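## Task

A set of test sieves (pan, sieve, cover) is already sitting in the tote. Move the tote onto the steel shelf on the end wall so that it rests entirely on the shelf with nothing hanging past the edge, and all three parts remain completely inside the tote. No sieve or cover may have any portion of its skirt (lower rim) sunk into another part. One or both robots may be used. At the end, release everything and back away; the result must stay in place without a robot holding it. A robot that tips over or is left leaning means failure.

## Robot and tools

Robots: two identical Hello Robot Stretch 3 units, r1 and r2. Each has a two-wheel differential base (0.33 m long, 0.34 m wide, with a passive omni wheel at the rear), a mast carrying a lift, and a single telescoping arm that sticks out to the robot's RIGHT side. The base cannot strafe, so moving the gripper forward or back means driving the base. An on-the-spot turn pivots about the point between the drive wheels, 0.05 m behind the front edge. With the arm retracted and wrist folded, that turn sweeps a 0.28 m radius; an unfolded level wrist reaches beyond it.

Frames: the base frame sits on the floor between the drive wheels, x forward, y left, z up. hand_pose is reported in it, at the point where closed fingertips meet; with wrist joints at zero its x axis points up, y back toward the mast, z toward the rear. Odometry frame = base frame at scene start; heading is positive leftward, range -3.142 to 3.142. Each robot reports in its own frames, so only images, lidar_m, wrist_depth_mm and head_depth_mm reveal where the robots stand relative to one another.

Tool execute_actions: argument actions is a list holding one action or none (empty list just returns state and images). The action is an object keyed by "r1" and/or "r2"; each robot entry may contain base, joints and contact_limits. Everything in one action starts at once. base holds exactly one key: translate_m (relative offset in metres from the base's last reported position, positive forward, -1 to 1) or rotate_rad (relative turn in radians, positive = counter-clockwise/left, -3.2 to 3.2). joints maps joint names to absolute targets: lift_m 0 to 1.1 (arm height), arm_m 0 to 0.52 (extension), wrist_yaw_rad -1.345 to 4.42 (0 along the arm, positive toward the front, 3.0 folded over the base), wrist_pitch_rad -1.57 to 0.451 (0 level, negative tips down), wrist_roll_rad -2.911 to 2.911 (0 fingers side by side), gripper_m -0.089 to 0.179 (larger is wider; real fingertip gap is 0.007 to 0.025 less, zero below 0.007), head_pan_rad -3.953 to 1.73 (0 ahead, positive left, -1.57 along the arm), head_tilt_rad -1.53 to 0.419 (negative down). contact_limits takes only arm_m: a motor_effort percentage (1 to 100) at which the arm motion halts with contact_stop; lower is gentler, too low stops immediately. cameras picks which images come back: r1_head_camera, r1_nav_camera, r1_wrist_camera, r2_head_camera, r2_nav_camera, r2_wrist_camera, or all (default); [] gives none. Any unknown key or out-of-range number rejects the whole call. Omitted joints or robots may keep pushing to earlier targets. No action runs over 15 s.

Other tools: wait(seconds 0 to 10) lets the sim run and returns state and images. zoom_image(camera, region [x0,y0,x1,y1] pixels, top-left origin, max 504x504) enlarges part of the newest full image. finished_scene(scene number) ends the current scene permanently; call it only when the goal holds on its own.

Results: base_status and joint_status say how each commanded motion ended: done, off_target (stopped short and may still push), contact_stop, time_out, torque_fault. After the last three the old target is dropped. A contact-stopped arm or lift goes slack until commanded again; a slack lift can sag under load or stay pressed on something. on_its_own covers uncommanded parts; "held at" is a target, not a position. motor_effort is percent of max (bracket = peak, noisy, with fixed per-motor bias); positive wheel effort pushes forward. base_tilt in degrees (forward/right positive, up to ~4 degrees bias). turned_by_wheels and turned_by_imu give turning since last result. base_odometry counts wheel rotation, so slip looks like travel. lidar_m: 12 ranges in metres, 30 degree sectors starting straight ahead and going counter-clockwise (4th left, 7th behind, 10th right), plane 0.17 m high, 0.15 to 12 m, blind to clear objects and its own robot, partly blocked by mast and low lift; "-" = nothing. wrist_depth_mm (45 to 1000) and head_depth_mm (280 to 4000, image sideways) are 7x7 grids of median depth; "-" unknown. If a result reports a stop, later calls in that same reply do not run.

Speed: base goes 0.30 m/s and 1.9 rad/s only with arm stowed (lift_m under 0.30, arm_m under 0.03, wrist_yaw_rad over 2.54); otherwise 0.10 m/s and 0.63 rad/s.

Gripper: close to a value below the object's width to grip (lower squeezes harder; a stall guard eases off, so heavy items can slip); open at least 0.02 past the touching value to let go. Neither the reading nor done proves a grasp.

Self-collision: fold or unfold the wrist (yaw to 3.0) only with lift_m 0.32 to 0.95, wrist_pitch_rad -0.4, roll near 0; once folded, lift may go to 0.25. With yaw below -0.4, keep pitch at -0.5 or lower.

Avoid: robot-to-robot pressing (no state line reports it; any further drive after base contact presses hard). Shared loads are risky, since the same command can travel up to 2.5 cm differently per metre. Pushing the arm into something rigid with the gripper above about 0.45 m, repeating a push after contact_stop, or driving while holding or hooking something fixed can tip a robot; if tilting, reverse in small steps, free the gripper, lower lift to about 0.2. Wrist servos overloaded for seconds shut off for 10 s. Avoid drops, slams, hard hits and letting parts fall; loose objects may occasionally get nudged. The sim keeps running while you compose replies, holding the last command.

Each tool is called after ">>>" as name([rows], argument=value, ...), one row to a line, values as JSON.

## Session

I'll start by looking at the current state.

>>> execute_actions(actions=[])

Scene clock: 0.00 s.
r1.base_odometry: x=+0.000 y=+0.000 heading=+0.000 (m, m, rad; r1's odometry frame)
r1.turned_by_wheels: +0.000 (rad since the last result)
r1.turned_by_imu: +0.000 (rad since the last result)
r1.base_tilt: forward=+2.2 right=-2.5 (deg)
r1.lidar_m: 3.51 4.01 3.52 0.81 1.72 1.74 2.29 1.39 1.23 1.23 1.45 2.62
r1.head_depth_mm: 1720 2539 3424 3395 3346 3321 2281 / 1709 2508 3498 3473 3491 3415 2300 / 1697 2496 3649 3599 3547 3495 2343 / 1682 2438 3683 3718 3678 3610 2351 / 1684 2432 3834 3846 3844 3770 2344 / 1667 2408 3946 3940 3946 3756 2383 / 1653 2407 - - - 3836 2390
r1.base_status: not commanded
r1.joint_positions: lift_m=+0.598 arm_m=+0.003 wrist_yaw_rad=+2.914 wrist_pitch_rad=-0.509 wrist_roll_rad=+0.006 gripper_m=+0.037 head_pan_rad=-0.001 head_tilt_rad=-0.002
r1.joint_status: not commanded
r1.motor_effort: left_wheel=+0 right_wheel=-1 lift_m=+35 arm_m=+0 wrist_yaw_rad=+0 wrist_pitch_rad=+4 wrist_roll_rad=+0 gripper_m=+1 head_pan_rad=+0 head_tilt_rad=+1 (%)
r1.hand_pose: x=+0.0266 y=+0.0587 z=+0.5908 quat_wxyz=(+0.255, +0.702, +0.099, +0.658) (m; r1's base frame)
r1.wrist_depth_mm: - - - - - - - / - - - - - - - / - - - - - - - / - - - - - - - / 890 933 - 921 927 939 922 / 812 804 - 796 760 802 799 / 702 699 679 691 691 696 714
r2.base_odometry: x=+0.000 y=+0.000 heading=+0.000 (m, m, rad; r2's odometry frame)
r2.turned_by_wheels: +0.000 (rad since the last result)
r2.turned_by_imu: +0.000 (rad since the last result)
r2.base_tilt: forward=+0.8 right=-0.6 (deg)
r2.lidar_m: 0.88 0.89 1.07 2.04 3.04 3.68 3.83 1.29 1.40 5.63 1.58 0.99
r2.head_depth_mm: 901 901 904 903 904 907 909 / 882 883 885 888 886 887 890 / 863 864 870 869 871 869 872 / 845 849 849 854 851 854 856 / 832 833 834 835 835 837 838 / 817 816 819 820 821 823 825 / 803 803 801 805 806 807 807
r2.base_status: not commanded
r2.joint_positions: lift_m=+0.483 arm_m=-0.001 wrist_yaw_rad=+2.951 wrist_pitch_rad=-0.550 wrist_roll_rad=-0.001 gripper_m=+0.037 head_pan_rad=+0.014 head_tilt_rad=+0.010
r2.joint_status: not commanded
r2.motor_effort: left_wheel=+0 right_wheel=+0 lift_m=+30 arm_m=-1 wrist_yaw_rad=+1 wrist_pitch_rad=+4 wrist_roll_rad=+0 gripper_m=+0 head_pan_rad=+0 head_tilt_rad=+1 (%)
r2.hand_pose: x=+0.0179 y=+0.0584 z=+0.4672 quat_wxyz=(+0.256, +0.695, +0.127, +0.660) (m; r2's base frame)
r2.wrist_depth_mm: - - - - - - 815 / - - - - - - 856 / - - - - - - 870 / 975 963 979 991 971 975 890 / 836 832 830 804 843 820 816 / 712 717 - 709 - 698 688 / 627 622 - 625 612 614 624
pictures: r1_head_camera (sideways: a quarter turn clockwise sets it upright), r1_nav_camera (sideways: a quarter turn counterclockwise sets it upright), r1_wrist_camera, r2_head_camera (sideways: a quarter turn clockwise sets it upright), r2_nav_camera (sideways: a quarter turn counterclockwise sets it upright), r2_wrist_camera
Images, in order (width x height): r1_head_camera 896x504, r1_nav_camera 672x504, r1_wrist_camera 644x364, r2_head_camera 896x504, r2_nav_camera 672x504, r2_wrist_camera 644x364.

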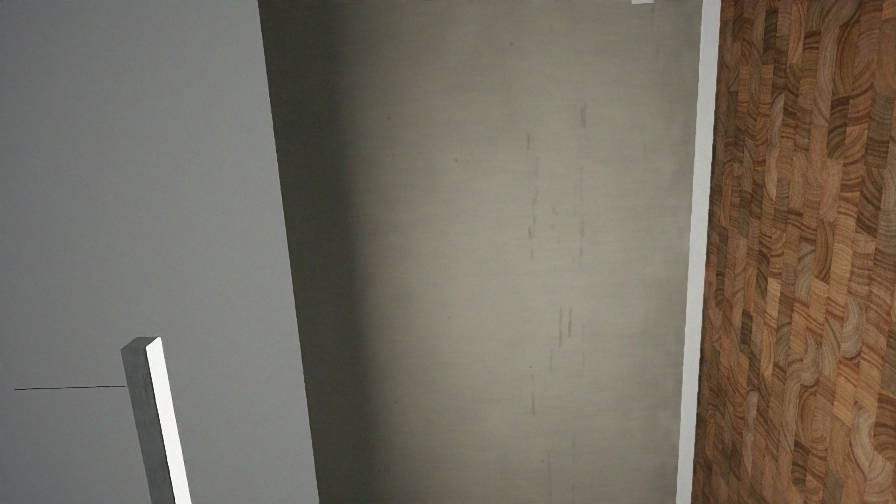

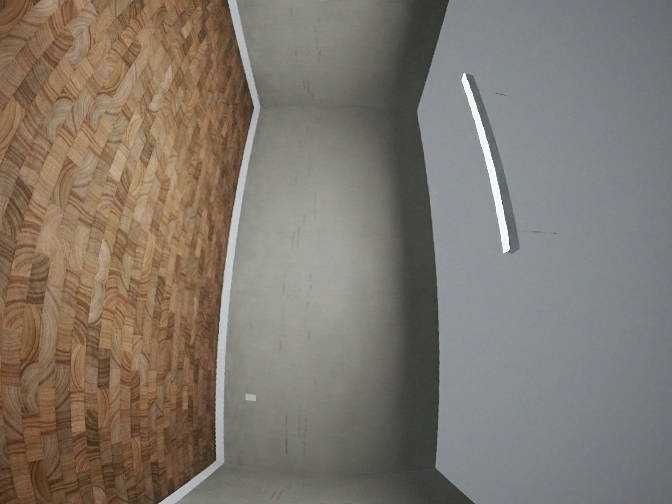

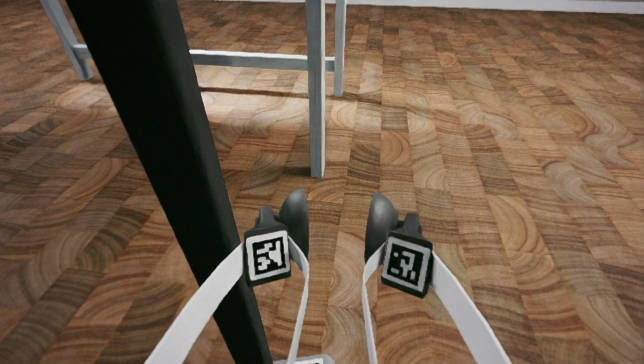

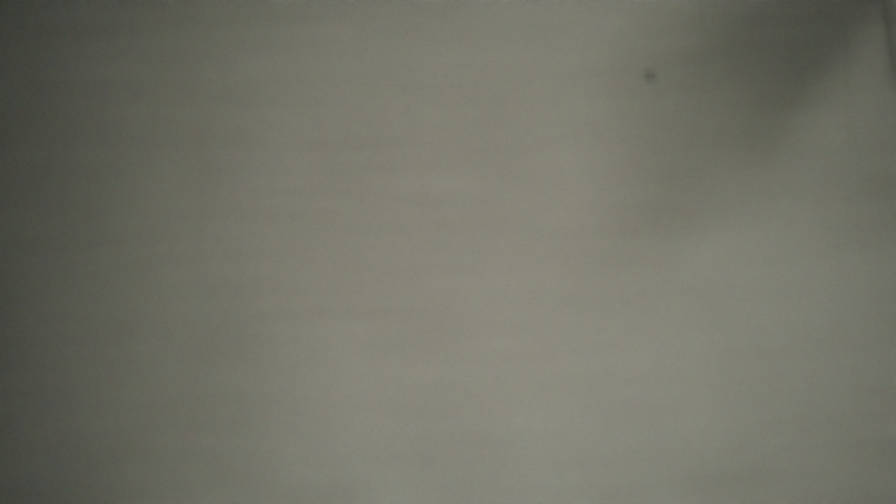

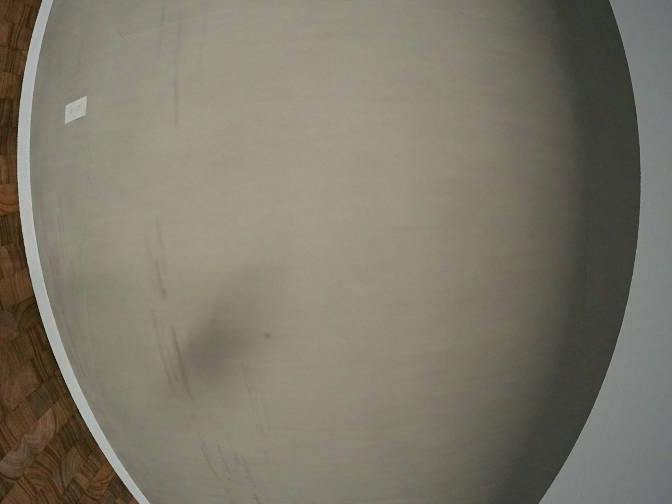

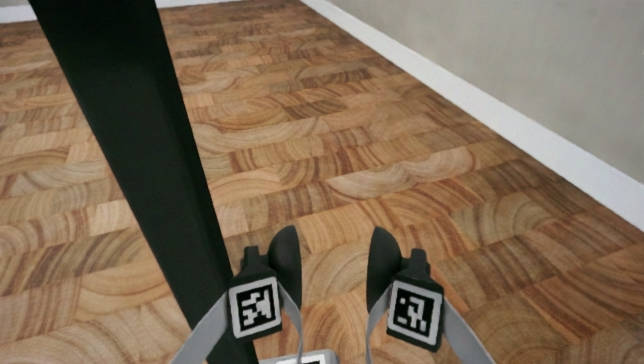

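>>> execute_actions([
  {"r1": {"joints": {"head_pan_rad": 1.7, "head_tilt_rad": -0.5}}, "r2": {"joints": {"head_pan_rad": -2.4, "head_tilt_rad": -0.4}}},
], cameras=["r1_head_camera", "r1_nav_camera", "r2_head_camera", "r2_nav_camera"])

Scene clock: 4.40 s.
r1.base_odometry: x=+0.000 y=+0.000 heading=+0.000 (m, m, rad; r1's odometry frame)
r1.turned_by_wheels: +0.000 (rad since the last result)
r1.turned_by_imu: +0.001 (rad since the last result)
r1.base_tilt: forward=+2.1 right=-2.5 (deg)
r1.lidar_m: 3.51 3.99 3.53 0.81 1.72 1.74 2.29 1.39 1.22 1.23 1.45 2.61
r1.head_depth_mm: 2920 3169 3427 3036 2111 1618 1317 / 3057 3330 3585 1244 1667 1568 1316 / 3141 3430 3740 1252 997 1579 1254 / 3273 3560 3870 1259 1890 1620 1322 / 3455 3748 - 1261 1977 1643 1323 / 3594 3860 - 1250 2051 1643 1342 / 3717 - 3300 1270 - - -
r1.base_status: not commanded
r1.joint_positions: lift_m=+0.598 arm_m=+0.003 wrist_yaw_rad=+2.914 wrist_pitch_rad=-0.509 wrist_roll_rad=+0.006 gripper_m=+0.037 head_pan_rad=+1.693 head_tilt_rad=-0.494
r1.joint_status: all done
r1.motor_effort: left_wheel=+0(0) right_wheel=+0(0) lift_m=+35(36) arm_m=-1(0) wrist_yaw_rad=+0(0) wrist_pitch_rad=+5(4) wrist_roll_rad=+0(0) gripper_m=+1(0) head_pan_rad=+4(40) head_tilt_rad=-3(37) (%)
r1.hand_pose: x=+0.0266 y=+0.0587 z=+0.5908 quat_wxyz=(+0.255, +0.702, +0.099, +0.658) (m; r1's base frame)
r1.wrist_depth_mm: - - - - - - - / - - - - - - - / - - - - - - - / - - - - - - - / 907 909 - 919 933 944 893 / 798 794 - 818 771 828 796 / 701 713 687 702 699 692 698
r2.base_odometry: x=+0.000 y=+0.000 heading=+0.000 (m, m, rad; r2's odometry frame)
r2.turned_by_wheels: +0.000 (rad since the last result)
r2.turned_by_imu: -0.001 (rad since the last result)
r2.base_tilt: forward=+0.7 right=-0.6 (deg)
r2.lidar_m: 0.88 0.89 1.07 2.03 3.06 3.68 3.83 1.29 1.39 5.62 1.59 0.99
r2.head_depth_mm: 3421 3595 3856 3106 2224 1738 1420 / 3522 3785 3941 2674 2140 1738 1425 / 3702 3930 - 1491 2061 1659 1423 / 3906 - - 1587 2256 1699 1431 / - - 2037 2721 2261 1757 1442 / - - 2066 2757 2294 1772 1441 / - - 2302 2835 2200 1773 1448
r2.base_status: not commanded
r2.joint_positions: lift_m=+0.483 arm_m=-0.001 wrist_yaw_rad=+2.951 wrist_pitch_rad=-0.550 wrist_roll_rad=-0.001 gripper_m=+0.037 head_pan_rad=-2.393 head_tilt_rad=-0.395
r2.joint_status: all done
r2.motor_effort: left_wheel=+0(0) right_wheel=+0(0) lift_m=+30(30) arm_m=-1(1) wrist_yaw_rad=+1(0) wrist_pitch_rad=+4(4) wrist_roll_rad=+0(0) gripper_m=+1(0) head_pan_rad=-1(31) head_tilt_rad=-2(19) (%)
r2.hand_pose: x=+0.0179 y=+0.0584 z=+0.4672 quat_wxyz=(+0.256, +0.695, +0.127, +0.660) (m; r2's base frame)
r2.wrist_depth_mm: - - - - - - 821 / - - - - - - 844 / - - - - - - 868 / 980 978 993 968 986 998 895 / 838 828 833 818 847 821 789 / 712 716 - 720 - 712 713 / 634 628 - 625 599 609 615
pictures: r1_head_camera (sideways: a quarter turn clockwise sets it upright), r1_nav_camera (sideways: a quarter turn counterclockwise sets it upright), r2_head_camera (sideways: a quarter turn clockwise sets it upright), r2_nav_camera (sideways: a quarter turn counterclockwise sets it upright)
Images, in order (width x height): r1_head_camera 896x504, r1_nav_camera 672x504, r2_head_camera 896x504, r2_nav_camera 672x504.

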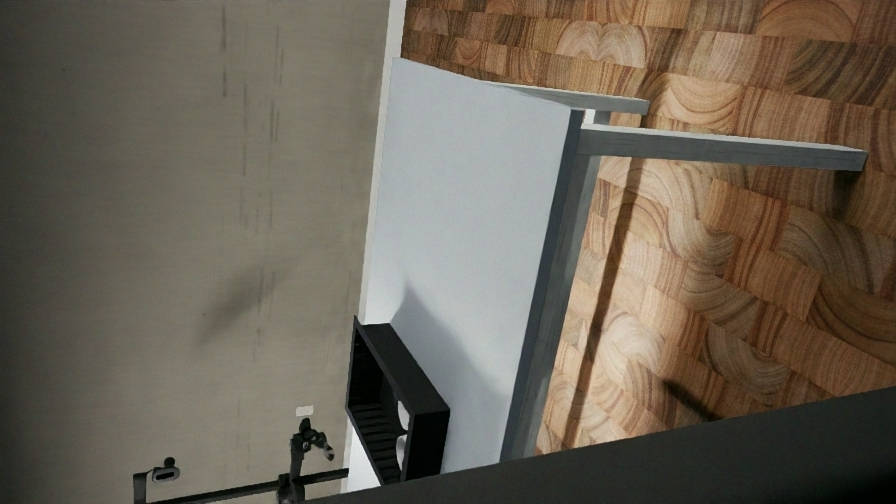

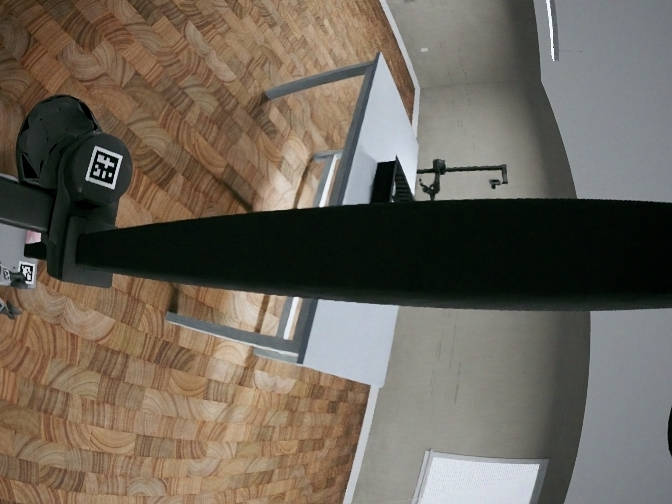

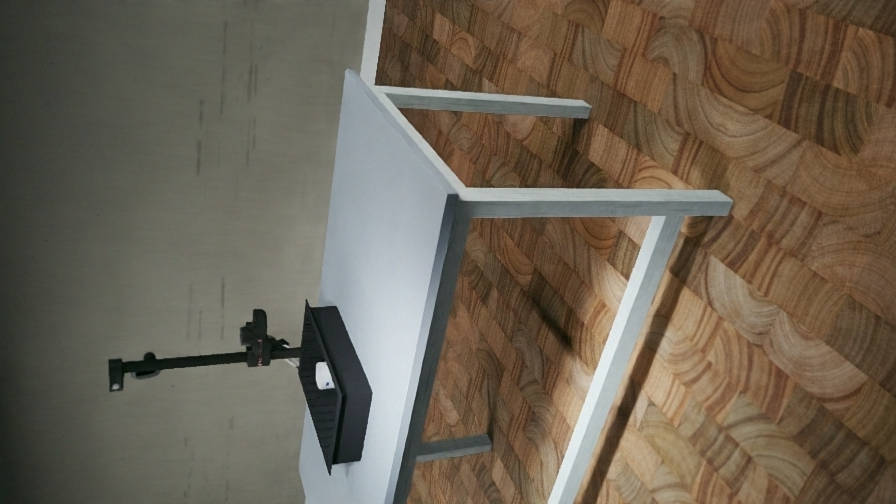

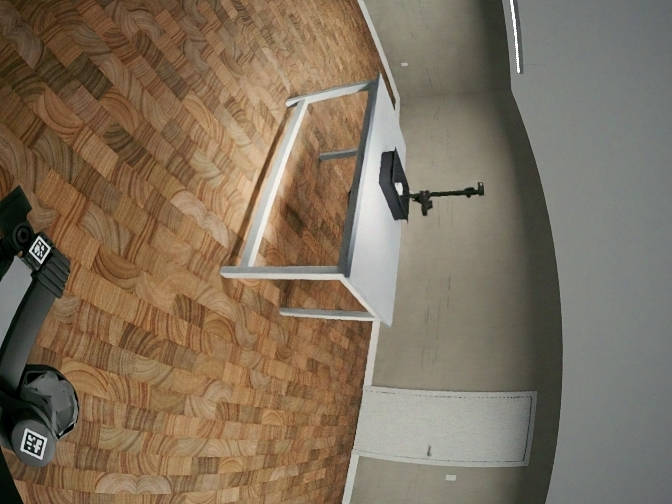

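>>> zoom_image(camera="r2_head_camera", region=[240, 270, 440, 500])

>>> zoom_image(camera="r1_head_camera", region=[300, 290, 500, 504])

>>> execute_actions([
  {"r1": {"joints": {"head_pan_rad": -3.5, "head_tilt_rad": -0.3}}, "r2": {"joints": {"head_pan_rad": -3.9, "head_tilt_rad": -0.3}}},
], cameras=["r1_head_camera", "r1_nav_camera", "r2_head_camera", "r2_nav_camera"])

Region (240, 270, 440, 500) of r2_head_camera's 896x504 image, scaled by 2.191, with more detail than that image has; it fills the left 438 columns of this view, and the rest is white.

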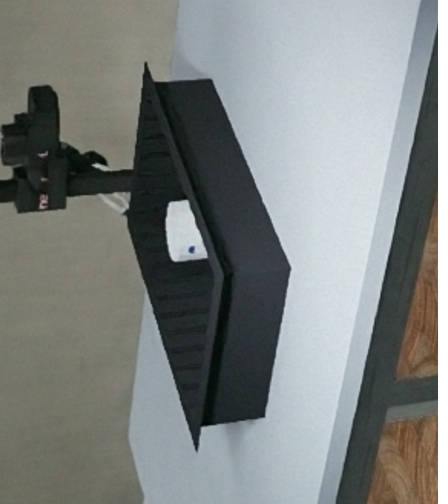

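Region (300, 290, 500, 504) of r1_head_camera's 896x504 image, scaled by 2.355, with more detail than that image has; it fills the left 471 columns of this view, and the rest is white.

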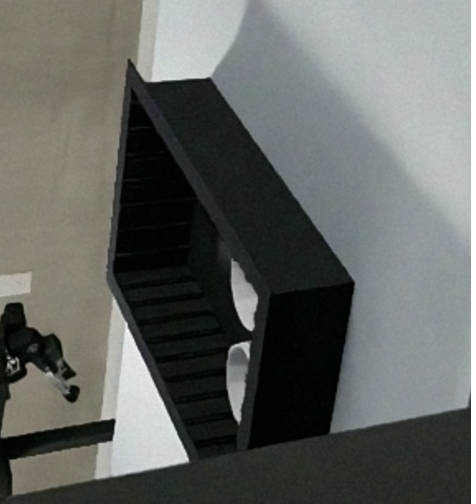

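Scene clock: 11.23 s.
r1.base_odometry: x=+0.000 y=+0.000 heading=+0.000 (m, m, rad; r1's odometry frame)
r1.turned_by_wheels: +0.000 (rad since the last result)
r1.turned_by_imu: +0.001 (rad since the last result)
r1.base_tilt: forward=+2.2 right=-2.5 (deg)
r1.lidar_m: 3.51 3.98 3.51 0.81 1.72 1.74 2.30 1.39 1.22 1.23 1.45 2.61
r1.head_depth_mm: 3199 - - - 2694 1874 1516 / 3152 - - - 2856 1975 1521 / 3158 - - - 2893 1997 1533 / 3366 - - - 2879 2007 1540 / 3340 - - - 2922 2031 1540 / 3325 - - - 2987 2030 1538 / 3251 - - - 2986 2045 1565
r1.base_status: not commanded
r1.joint_positions: lift_m=+0.598 arm_m=+0.003 wrist_yaw_rad=+2.914 wrist_pitch_rad=-0.509 wrist_roll_rad=+0.006 gripper_m=+0.037 head_pan_rad=-3.493 head_tilt_rad=-0.310
r1.joint_status: all done
r1.motor_effort: left_wheel=+0(1) right_wheel=-1(0) lift_m=+35(35) arm_m=-1(0) wrist_yaw_rad=+0(0) wrist_pitch_rad=+5(4) wrist_roll_rad=+0(0) gripper_m=+0(0) head_pan_rad=-3(39) head_tilt_rad=+5(24) (%)
r1.hand_pose: x=+0.0266 y=+0.0587 z=+0.5908 quat_wxyz=(+0.255, +0.702, +0.099, +0.658) (m; r1's base frame)
r1.wrist_depth_mm: - - - - - - - / - - - - - - - / - - - - - - - / - - - - - - - / 963 914 - 923 951 923 926 / 795 825 - 793 755 791 775 / 701 709 673 681 701 694 704
r2.base_odometry: x=+0.000 y=+0.000 heading=+0.000 (m, m, rad; r2's odometry frame)
r2.turned_by_wheels: +0.000 (rad since the last result)
r2.turned_by_imu: -0.001 (rad since the last result)
r2.base_tilt: forward=+0.8 right=-0.7 (deg)
r2.lidar_m: 0.88 0.88 1.07 2.04 3.05 3.68 3.82 1.29 1.40 5.64 1.58 0.98
r2.head_depth_mm: - - - - - - - / 2916 3095 3193 3394 2580 1926 - / 3063 3239 3387 3547 2585 1920 1537 / 3224 3445 3665 3766 2594 1936 1544 / 3466 3683 3984 - 2607 1942 1550 / 3743 - - - 2624 1954 1553 / - - - - 2649 1953 1558
r2.base_status: not commanded
r2.joint_positions: lift_m=+0.483 arm_m=-0.001 wrist_yaw_rad=+2.951 wrist_pitch_rad=-0.550 wrist_roll_rad=-0.001 gripper_m=+0.037 head_pan_rad=-3.893 head_tilt_rad=-0.310
r2.joint_status: all done
r2.motor_effort: left_wheel=+0(0) right_wheel=+0(1) lift_m=+30(30) arm_m=-1(1) wrist_yaw_rad=+0(1) wrist_pitch_rad=+3(4) wrist_roll_rad=+0(0) gripper_m=+2(1) head_pan_rad=-3(30) head_tilt_rad=+3(10) (%)
r2.hand_pose: x=+0.0179 y=+0.0584 z=+0.4672 quat_wxyz=(+0.256, +0.695, +0.127, +0.660) (m; r2's base frame)
r2.wrist_depth_mm: - - - - - - 820 / - - - - - - 833 / - - - - - - 867 / 986 970 971 970 957 949 894 / 831 825 838 819 848 817 807 / 708 722 - 720 - 707 698 / 627 626 - 627 618 618 609
pictures: r1_head_camera (sideways: a quarter turn clockwise sets it upright), r1_nav_camera (sideways: a quarter turn counterclockwise sets it upright), r2_head_camera (sideways: a quarter turn clockwise sets it upright), r2_nav_camera (sideways: a quarter turn counterclockwise sets it upright)
Images, in order (width x height): r1_head_camera 896x504, r1_nav_camera 672x504, r2_head_camera 896x504, r2_nav_camera 672x504.

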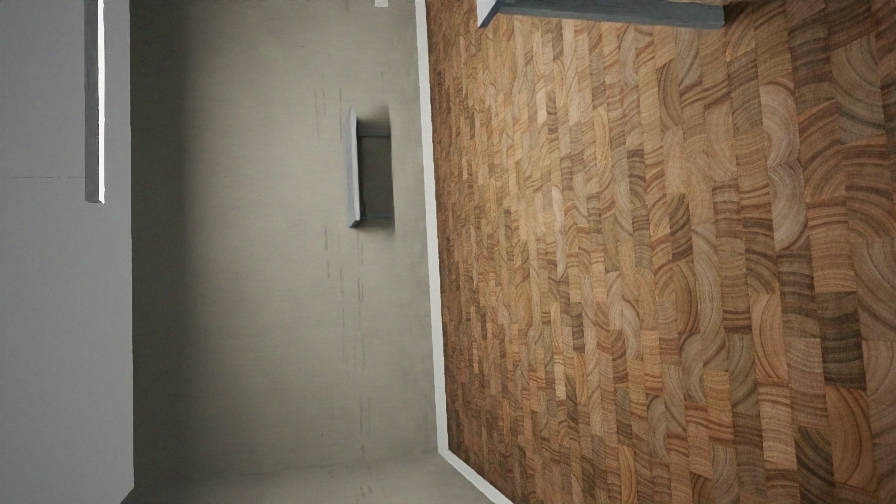

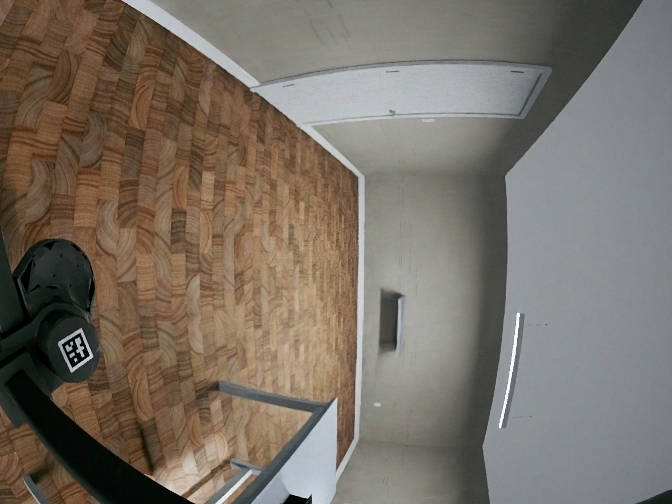

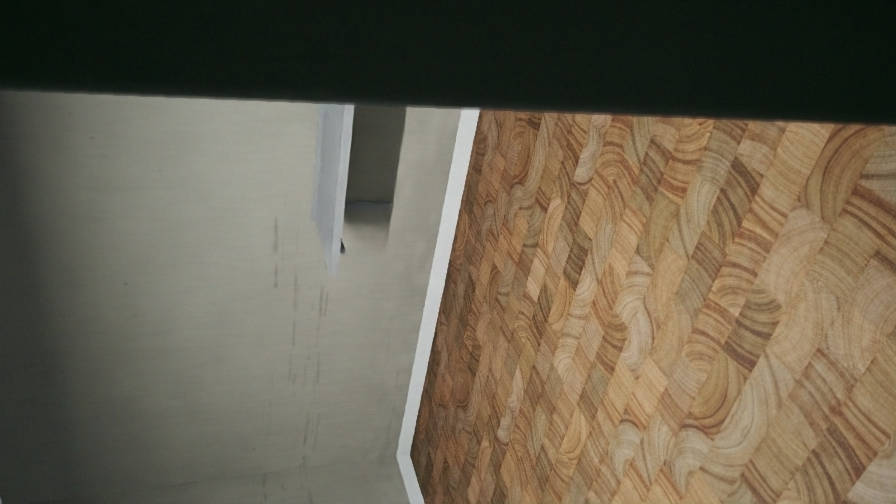

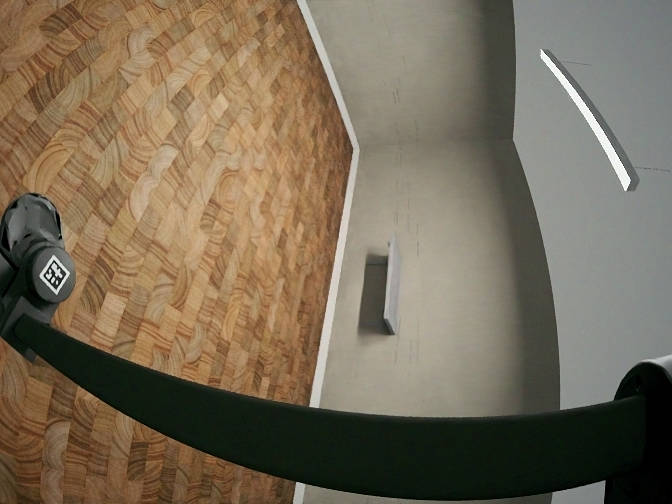

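>>> zoom_image(camera="r2_head_camera", region=[270, 90, 490, 310])

>>> zoom_image(camera="r1_head_camera", region=[300, 80, 460, 250])

Region (270, 90, 490, 310) of r2_head_camera's 896x504 image, scaled by 2.291, with more detail than that image has.

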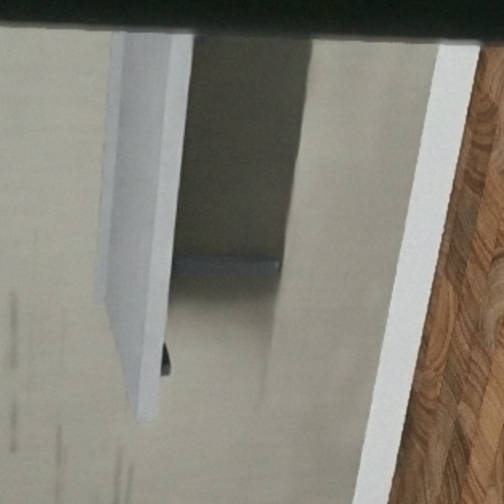

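Region (300, 80, 460, 250) of r1_head_camera's 896x504 image, scaled by 2.965, with more detail than that image has; it fills the left 474 columns of this view, and the rest is white.

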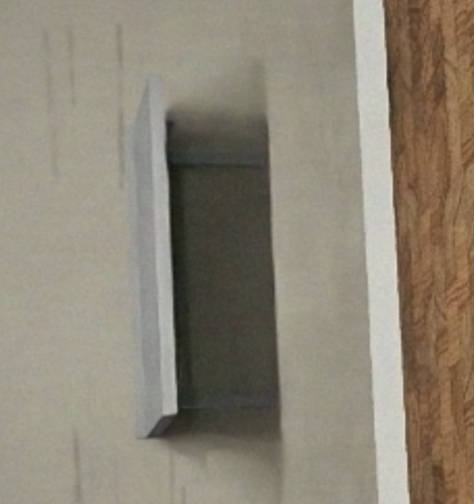

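>>> execute_actions([
  {"r1": {"base": {"rotate_rad": 2.37}, "joints": {"head_pan_rad": -0.5, "head_tilt_rad": -0.5, "lift_m": 0.9, "wrist_pitch_rad": -0.4}}, "r2": {"base": {"rotate_rad": -1.88}, "joints": {"head_pan_rad": -0.35, "head_tilt_rad": -0.4, "lift_m": 0.28, "wrist_pitch_rad": -0.4, "wrist_yaw_rad": 3.0}}},
], cameras=["r1_head_camera", "r2_head_camera"])

Scene clock: 105.13 s.
r1.base_odometry: x=+0.000 y=+0.000 heading=+2.370 (m, m, rad; r1's odometry frame)
r1.turned_by_wheels: +2.370 (rad since the last result)
r1.turned_by_imu: +2.341 (rad since the last result)
r1.base_tilt: forward=+2.1 right=-2.4 (deg)
r1.lidar_m: 1.74 4.73 1.74 1.27 1.24 1.27 1.74 3.51 3.64 3.66 0.81 1.51
r1.head_depth_mm: 2952 3205 3424 1236 992 1564 1313 / 3142 3380 3686 1250 963 1577 1243 / 3324 3608 3820 1249 1882 1628 1323 / 3508 3742 - 1262 1954 1640 1321 / 3699 - - 1268 2051 1643 1325 / 3930 - - 1276 2159 1645 1326 / - - - 1375 2162 1646 1324
r1.base_status: done
r1.joint_positions: lift_m=+0.899 arm_m=+0.003 wrist_yaw_rad=+2.914 wrist_pitch_rad=-0.419 wrist_roll_rad=+0.006 gripper_m=+0.037 head_pan_rad=-0.507 head_tilt_rad=-0.494
r1.joint_status: all done
r1.motor_effort: left_wheel=-1(4) right_wheel=+2(7) lift_m=+50(47) arm_m=+0(1) wrist_yaw_rad=+0(0) wrist_pitch_rad=+7(8) wrist_roll_rad=+0(0) gripper_m=+0(0) head_pan_rad=+3(41) head_tilt_rad=-4(24) (%)
r1.hand_pose: x=+0.0293 y=+0.0707 z=+0.9116 quat_wxyz=(+0.225, +0.706, +0.067, +0.668) (m; r1's base frame)
r1.wrist_depth_mm: 886 - - - - - - / 943 - - - - - - / - - - - - - - / - - - - - - - / - - - - - - - / - - - - - - - / - - - - - - -
r2.base_odometry: x=+0.000 y=+0.000 heading=-1.880 (m, m, rad; r2's odometry frame)
r2.turned_by_wheels: -1.880 (rad since the last result)
r2.turned_by_imu: -1.832 (rad since the last result)
r2.base_tilt: forward=+0.8 right=-0.6 (deg)
r2.lidar_m: 1.75 2.76 1.18 0.90 0.89 0.93 1.35 3.04 3.21 3.93 1.88 1.29
r2.head_depth_mm: 3628 3838 3990 1455 2147 1737 1417 / 3869 - - 1461 2142 1614 1420 / - - 1989 1580 2247 1690 1427 / - - 2056 2837 2253 1759 1428 / - - 2045 2868 2130 1757 1435 / - - 2276 3230 2253 1765 1450 / - - - 2930 2287 1773 1443
r2.base_status: done
r2.joint_positions: lift_m=+0.280 arm_m=-0.001 wrist_yaw_rad=+2.999 wrist_pitch_rad=-0.421 wrist_roll_rad=-0.001 gripper_m=+0.037 head_pan_rad=-0.357 head_tilt_rad=-0.396
r2.joint_status: all done
r2.motor_effort: left_wheel=+3(12) right_wheel=-2(7) lift_m=+27(28) arm_m=-1(1) wrist_yaw_rad=+2(0) wrist_pitch_rad=+6(6) wrist_roll_rad=+0(0) gripper_m=+1(1) head_pan_rad=+3(30) head_tilt_rad=-2(8) (%)
r2.hand_pose: x=+0.0107 y=+0.0780 z=+0.2922 quat_wxyz=(+0.197, +0.700, +0.098, +0.680) (m; r2's base frame)
r2.wrist_depth_mm: 692 - 895 - - - - / 740 - 969 - - - - / 768 - 1000 - - - - / 782 818 808 794 795 780 786 / 648 636 660 645 669 630 629 / 546 543 - 531 - 532 534 / 460 - - - 446 455 458
pictures: r1_head_camera (sideways: a quarter turn clockwise sets it upright), r2_head_camera (sideways: a quarter turn clockwise sets it upright)
Images, in order (width x height): r1_head_camera 896x504, r2_head_camera 896x504.

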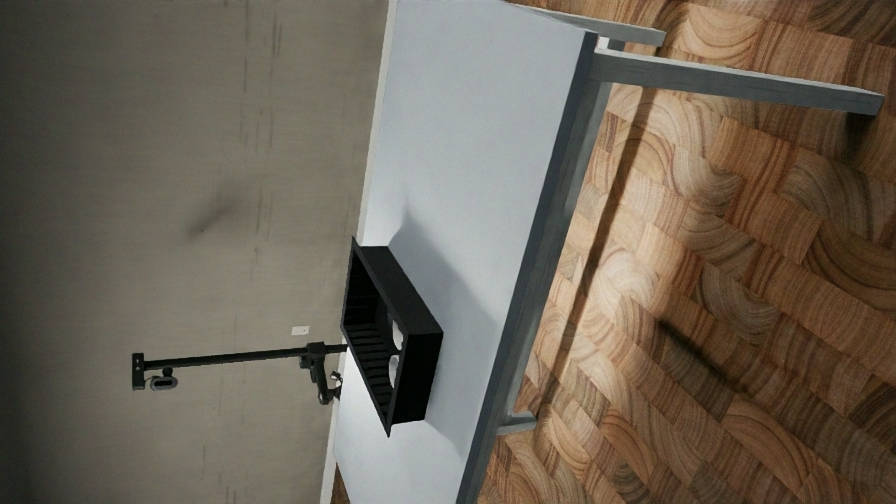

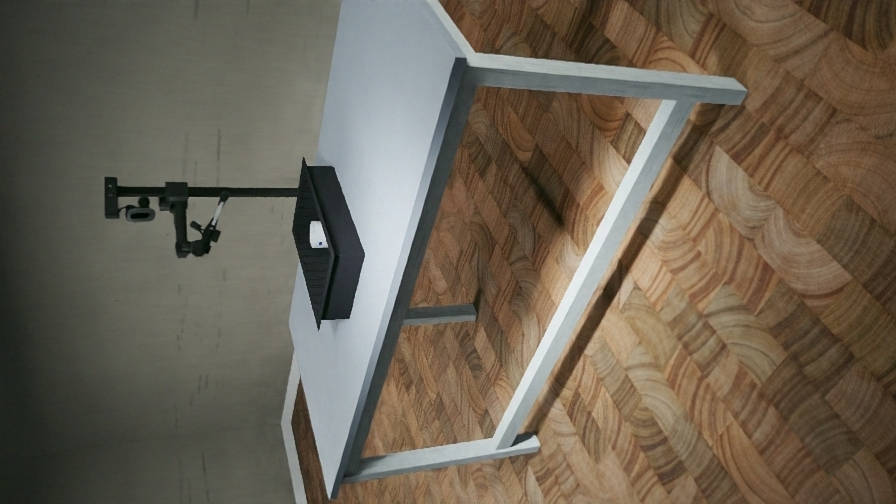

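>>> execute_actions([
  {"r1": {"base": {"translate_m": 0.07}}, "r2": {"base": {"rotate_rad": -0.088}}},
], cameras=[])

>>> execute_actions([
  {"r1": {"base": {"translate_m": 0.4}, "joints": {"wrist_yaw_rad": 0.0, "head_pan_rad": -0.7, "head_tilt_rad": -0.6}}, "r2": {"base": {"translate_m": 1.0}, "joints": {"head_pan_rad": -0.6, "head_tilt_rad": -0.6}}},
], cameras=["r1_head_camera", "r2_head_camera"])

Scene clock: 120.13 s.
r1.base_odometry: x=-0.050 y=+0.049 heading=+2.370 (m, m, rad; r1's odometry frame)
r1.turned_by_wheels: +0.000 (rad since the last result)
r1.turned_by_imu: +0.001 (rad since the last result)
r1.base_tilt: forward=+2.1 right=-2.5 (deg)
r1.lidar_m: 1.67 4.81 1.78 1.31 1.27 1.31 1.79 3.57 3.70 3.63 0.77 1.47
r1.head_depth_mm: 2960 3188 3455 1240 899 1460 1246 / 3110 3353 3636 1243 945 1622 1314 / 3265 3551 3842 1250 1004 1630 1313 / 3479 3769 - 1260 1891 1637 1320 / 3620 3921 - 1209 1976 1634 1316 / 3813 - - 1267 2139 1642 1330 / - - - 1363 2153 1650 1326
r1.base_status: done
r1.joint_positions: lift_m=+0.899 arm_m=+0.003 wrist_yaw_rad=+2.914 wrist_pitch_rad=-0.419 wrist_roll_rad=+0.006 gripper_m=+0.037 head_pan_rad=-0.507 head_tilt_rad=-0.494
r1.joint_status: not commanded
r1.motor_effort: left_wheel=-1(2) right_wheel=+2(8) lift_m=+50(51) arm_m=-1(1) wrist_yaw_rad=-1(0) wrist_pitch_rad=+7(7) wrist_roll_rad=+0(0) gripper_m=+1(0) head_pan_rad=+3(3) head_tilt_rad=-4(4) (%)
r1.hand_pose: x=+0.0293 y=+0.0707 z=+0.9116 quat_wxyz=(+0.225, +0.706, +0.067, +0.668) (m; r1's base frame)
r1.wrist_depth_mm: 936 - - - - - - / 974 - - - - - - / - - - - - - - / - - - - - - - / - - - - - - - / - - - - - - - / - - - - - - -
r2.base_odometry: x=+0.000 y=+0.000 heading=-1.968 (m, m, rad; r2's odometry frame)
r2.turned_by_wheels: -0.088 (rad since the last result)
r2.turned_by_imu: -0.087 (rad since the last result)
r2.base_tilt: forward=+0.8 right=-0.6 (deg)
r2.lidar_m: 1.61 3.71 1.28 0.92 0.89 0.91 1.23 3.03 3.15 4.01 3.83 1.29
r2.head_depth_mm: 3451 3669 3844 2657 2133 1739 1421 / 3671 3947 - 1459 2071 1688 1430 / 3938 - - 1570 2238 1666 1426 / - - 2013 2699 2253 1749 1433 / - - 2032 2853 2266 1751 1437 / - - 2274 2860 2184 1756 1447 / - - 2309 3216 2255 1762 1447
r2.base_status: done
r2.joint_positions: lift_m=+0.280 arm_m=-0.001 wrist_yaw_rad=+2.999 wrist_pitch_rad=-0.421 wrist_roll_rad=-0.001 gripper_m=+0.037 head_pan_rad=-0.357 head_tilt_rad=-0.396
r2.joint_status: not commanded
r2.motor_effort: left_wheel=+2(11) right_wheel=-2(7) lift_m=+27(26) arm_m=-1(1) wrist_yaw_rad=+1(1) wrist_pitch_rad=+6(6) wrist_roll_rad=+0(0) gripper_m=+1(1) head_pan_rad=+3(2) head_tilt_rad=-2(2) (%)
r2.hand_pose: x=+0.0107 y=+0.0781 z=+0.2922 quat_wxyz=(+0.197, +0.700, +0.098, +0.680) (m; r2's base frame)
r2.wrist_depth_mm: 681 - 898 - - - - / 724 - 993 - - - - / 763 - - - - - - / 777 809 806 802 797 784 785 / 654 642 661 637 674 648 632 / 539 544 - 536 - 535 531 / 461 - - - 444 456 454
pictures: none
No camera images: the call's "cameras" was empty. Leave "cameras" out to get every camera's image.

Scene clock: 125.30 s.
r1.base_odometry: x=-0.337 y=+0.328 heading=+2.370 (m, m, rad; r1's odometry frame)
r1.turned_by_wheels: +0.000 (rad since the last result)
r1.turned_by_imu: +0.002 (rad since the last result)
r1.base_tilt: forward=+2.1 right=-2.5 (deg)
r1.lidar_m: 1.27 4.78 2.03 1.51 1.47 1.52 2.08 3.90 4.08 0.62 1.22 1.26
r1.head_depth_mm: 2707 3002 3234 1025 765 1406 1233 / 2795 3089 3356 1027 767 1452 1234 / 2864 3175 3424 1035 770 1493 1234 / 2959 3277 3516 987 798 1509 1241 / 2989 3384 2246 932 835 1498 1243 / 3137 3532 3744 953 871 1502 1241 / 3294 3703 3906 1003 897 1508 1250
r1.base_status: done
r1.joint_positions: lift_m=+0.899 arm_m=+0.003 wrist_yaw_rad=+0.002 wrist_pitch_rad=-0.419 wrist_roll_rad=+0.006 gripper_m=+0.037 head_pan_rad=-0.693 head_tilt_rad=-0.592
r1.joint_status: all done
r1.motor_effort: left_wheel=-1(2) right_wheel=+2(7) lift_m=+50(49) arm_m=+0(1) wrist_yaw_rad=-2(4) wrist_pitch_rad=+7(7) wrist_roll_rad=+0(0) gripper_m=+1(0) head_pan_rad=-3(22) head_tilt_rad=-5(15) (%)
r1.hand_pose: x=-0.0211 y=-0.3720 z=+0.9116 quat_wxyz=(+0.690, +0.148, -0.693, -0.147) (m; r1's base frame)
r1.wrist_depth_mm: - - - - - - - / - 838 893 - - - - / 592 608 607 - - - - / 457 460 458 - - - - / 375 390 469 - - - - / 407 - - - - - - / - - - - - - -
r2.base_odometry: x=-0.387 y=-0.922 heading=-1.968 (m, m, rad; r2's odometry frame)
r2.turned_by_wheels: +0.000 (rad since the last result)
r2.turned_by_imu: +0.003 (rad since the last result)
r2.base_tilt: forward=+0.8 right=-0.7 (deg)
r2.lidar_m: 0.89 4.78 2.01 1.45 1.40 1.44 1.95 3.89 4.02 0.67 0.64 0.66
r2.head_depth_mm: 2858 3121 1205 900 784 1457 1181 / 2972 3230 1214 903 821 1466 1206 / 3095 3376 1158 908 1621 1471 1204 / 3056 3466 1172 909 1674 1471 1254 / 3206 3683 1161 914 1734 1476 1258 / 3444 3775 1181 956 1778 1411 1268 / 3641 3929 1242 994 1780 1418 1267
r2.base_status: done
r2.joint_positions: lift_m=+0.280 arm_m=-0.001 wrist_yaw_rad=+2.999 wrist_pitch_rad=-0.420 wrist_roll_rad=-0.001 gripper_m=+0.037 head_pan_rad=-0.593 head_tilt_rad=-0.593
r2.joint_status: all done
r2.motor_effort: left_wheel=+1(15) right_wheel=-2(4) lift_m=+26(27) arm_m=-1(1) wrist_yaw_rad=+1(1) wrist_pitch_rad=+5(6) wrist_roll_rad=+0(0) gripper_m=+1(0) head_pan_rad=-3(19) head_tilt_rad=-3(15) (%)
r2.hand_pose: x=+0.0106 y=+0.0781 z=+0.2923 quat_wxyz=(+0.197, +0.700, +0.098, +0.680) (m; r2's base frame)
r2.wrist_depth_mm: - - - - - - - / - - - - - - - / - - - - - - - / 813 813 805 801 806 794 806 / 644 644 659 637 663 637 630 / 536 542 - 535 - 533 528 / 462 - - - 438 456 454
pictures: r1_head_camera (sideways: a quarter turn clockwise sets it upright), r2_head_camera (sideways: a quarter turn clockwise sets it upright)
Images, in order (width x height): r1_head_camera 896x504, r2_head_camera 896x504.

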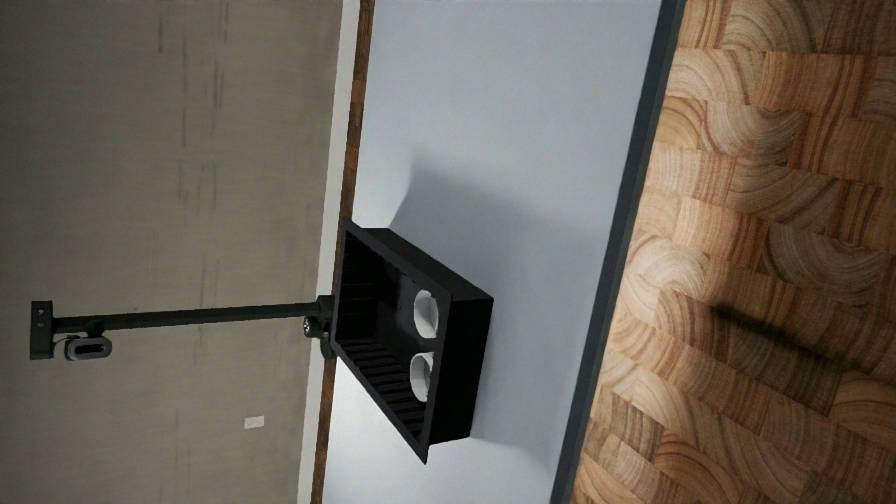

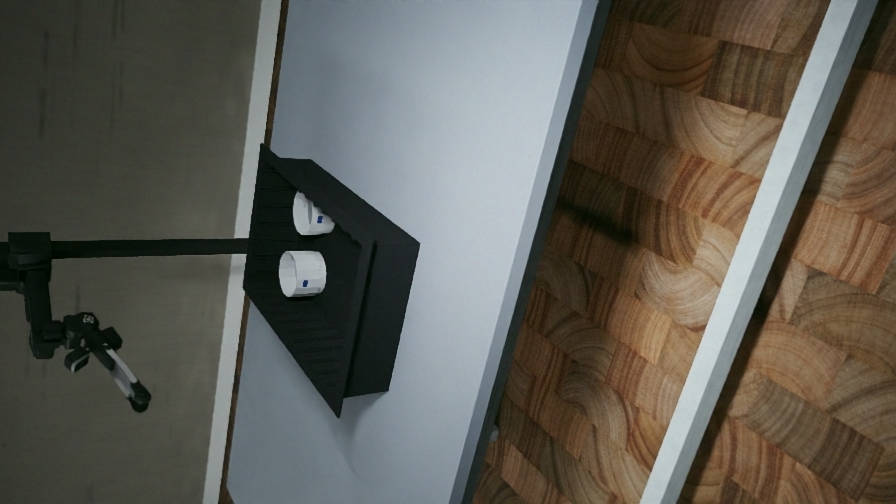

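>>> zoom_image(camera="r2_head_camera", region=[220, 130, 440, 430])

>>> zoom_image(camera="r1_head_camera", region=[310, 200, 510, 480])

Region (220, 130, 440, 430) of r2_head_camera's 896x504 image, scaled by 1.680, with more detail than that image has; it fills the left 370 columns of this view, and the rest is white.

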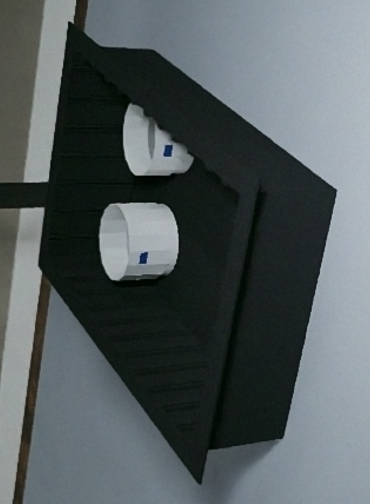

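Region (310, 200, 510, 480) of r1_head_camera's 896x504 image, scaled by 1.800, with more detail than that image has; it fills the left 360 columns of this view, and the rest is white.

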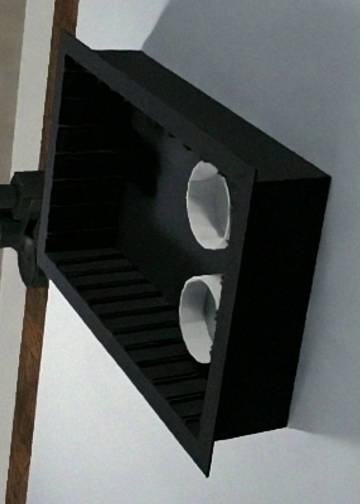

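>>> execute_actions([
  {"r1": {"base": {"translate_m": 0.5}, "joints": {"lift_m": 1.09, "wrist_pitch_rad": -1.57, "gripper_m": 0.13, "head_pan_rad": -1.1, "head_tilt_rad": -0.75}}, "r2": {"base": {"translate_m": 0.5}, "joints": {"lift_m": 0.9, "head_pan_rad": -1.05, "head_tilt_rad": -0.7}}},
], cameras=["r1_head_camera", "r2_head_camera"])

Scene clock: 145.07 s.
r1.base_odometry: x=-0.695 y=+0.677 heading=+2.370 (m, m, rad; r1's odometry frame)
r1.turned_by_wheels: +0.000 (rad since the last result)
r1.turned_by_imu: +0.003 (rad since the last result)
r1.base_tilt: forward=+2.1 right=-2.5 (deg)
r1.lidar_m: 0.77 4.35 2.38 1.77 1.72 1.77 2.44 4.35 0.76 1.00 0.97 1.01
r1.head_depth_mm: 2705 3065 1107 827 660 578 - / 2718 3068 1107 829 661 564 1161 / 2669 3000 1107 773 653 565 1189 / 2642 2992 966 772 643 565 1185 / 1292 2807 968 827 644 566 1161 / 1239 2952 2796 746 644 552 1162 / 2554 2902 2796 835 664 552 1166
r1.base_status: done
r1.joint_positions: lift_m=+1.089 arm_m=+0.003 wrist_yaw_rad=+0.001 wrist_pitch_rad=-1.563 wrist_roll_rad=+0.006 gripper_m=+0.130 head_pan_rad=-1.093 head_tilt_rad=-0.740
r1.joint_status: all done
r1.motor_effort: left_wheel=-1(2) right_wheel=+2(7) lift_m=+50(53) arm_m=-1(0) wrist_yaw_rad=-2(3) wrist_pitch_rad=-3(8) wrist_roll_rad=+0(0) gripper_m=+1(94) head_pan_rad=-3(29) head_tilt_rad=-6(21) (%)
r1.hand_pose: x=-0.0217 y=-0.1255 z=+0.9715 quat_wxyz=(+0.501, +0.497, -0.503, -0.500) (m; r1's base frame)
r1.wrist_depth_mm: 355 351 356 - - - - / 372 368 - - - - - / 381 - - - - - - / - - - - - - - / - - - - - - - / - - - - - - - / - - - - - - -
r2.base_odometry: x=-0.580 y=-1.383 heading=-1.968 (m, m, rad; r2's odometry frame)
r2.turned_by_wheels: +0.000 (rad since the last result)
r2.turned_by_imu: +0.000 (rad since the last result)
r2.base_tilt: forward=+0.7 right=-0.6 (deg)
r2.lidar_m: 0.53 4.37 2.38 1.72 1.66 1.71 2.31 4.31 0.55 0.40 0.38 0.40
r2.head_depth_mm: 2781 2997 994 788 653 - - / 2770 2994 998 791 655 595 - / 2753 3006 941 707 657 599 1202 / 2708 2969 944 792 658 600 1204 / 2682 2937 940 795 662 601 1207 / 2683 2987 920 712 663 603 1205 / 2710 2978 1024 807 665 604 1205
r2.base_status: done
r2.joint_positions: lift_m=+0.900 arm_m=-0.001 wrist_yaw_rad=+2.999 wrist_pitch_rad=-0.420 wrist_roll_rad=-0.001 gripper_m=+0.037 head_pan_rad=-1.043 head_tilt_rad=-0.691
r2.joint_status: all done
r2.motor_effort: left_wheel=+1(14) right_wheel=-2(5) lift_m=+33(34) arm_m=-1(1) wrist_yaw_rad=+2(1) wrist_pitch_rad=+5(6) wrist_roll_rad=+0(0) gripper_m=+1(1) head_pan_rad=-2(22) head_tilt_rad=-4(10) (%)
r2.hand_pose: x=+0.0106 y=+0.0782 z=+0.9121 quat_wxyz=(+0.196, +0.700, +0.098, +0.680) (m; r2's base frame)
r2.wrist_depth_mm: - - - - - - - / - - - - - - - / - - - - - - - / - - - - - - - / - - - - - - - / - - - - - - - / - - - - - - -
pictures: r1_head_camera (sideways: a quarter turn clockwise sets it upright), r2_head_camera (sideways: a quarter turn clockwise sets it upright)
Images, in order (width x height): r1_head_camera 896x504, r2_head_camera 896x504.

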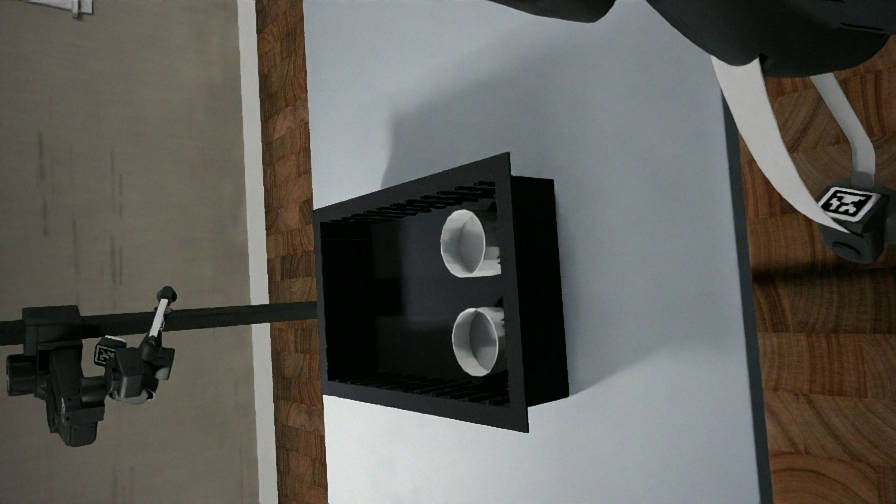

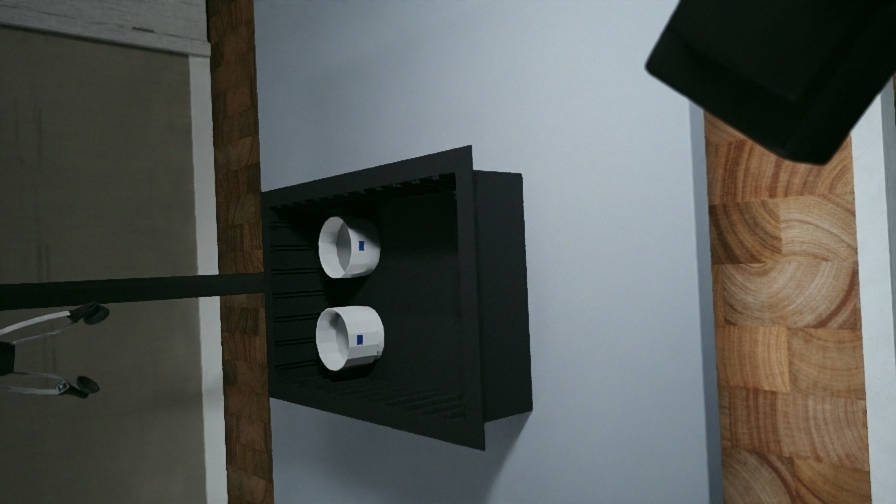

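>>> zoom_image(camera="r2_head_camera", region=[290, 200, 420, 390])

>>> zoom_image(camera="r1_head_camera", region=[410, 190, 550, 400])

Region (290, 200, 420, 390) of r2_head_camera's 896x504 image, scaled by 2.653, with more detail than that image has; it fills the left 345 columns of this view, and the rest is white.

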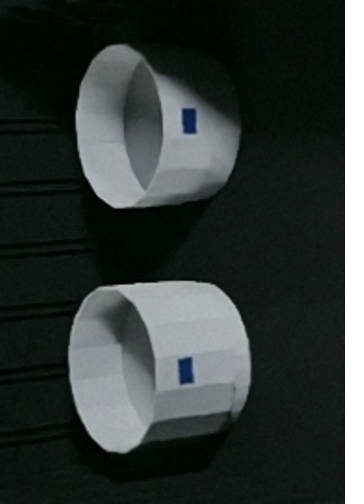

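Region (410, 190, 550, 400) of r1_head_camera's 896x504 image, scaled by 2.400, with more detail than that image has.

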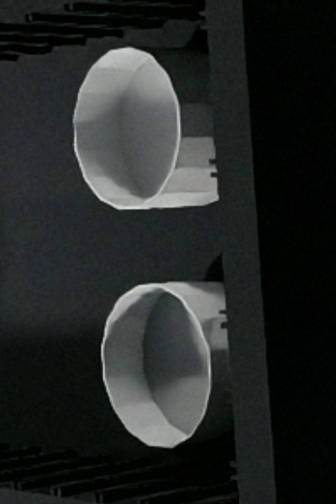

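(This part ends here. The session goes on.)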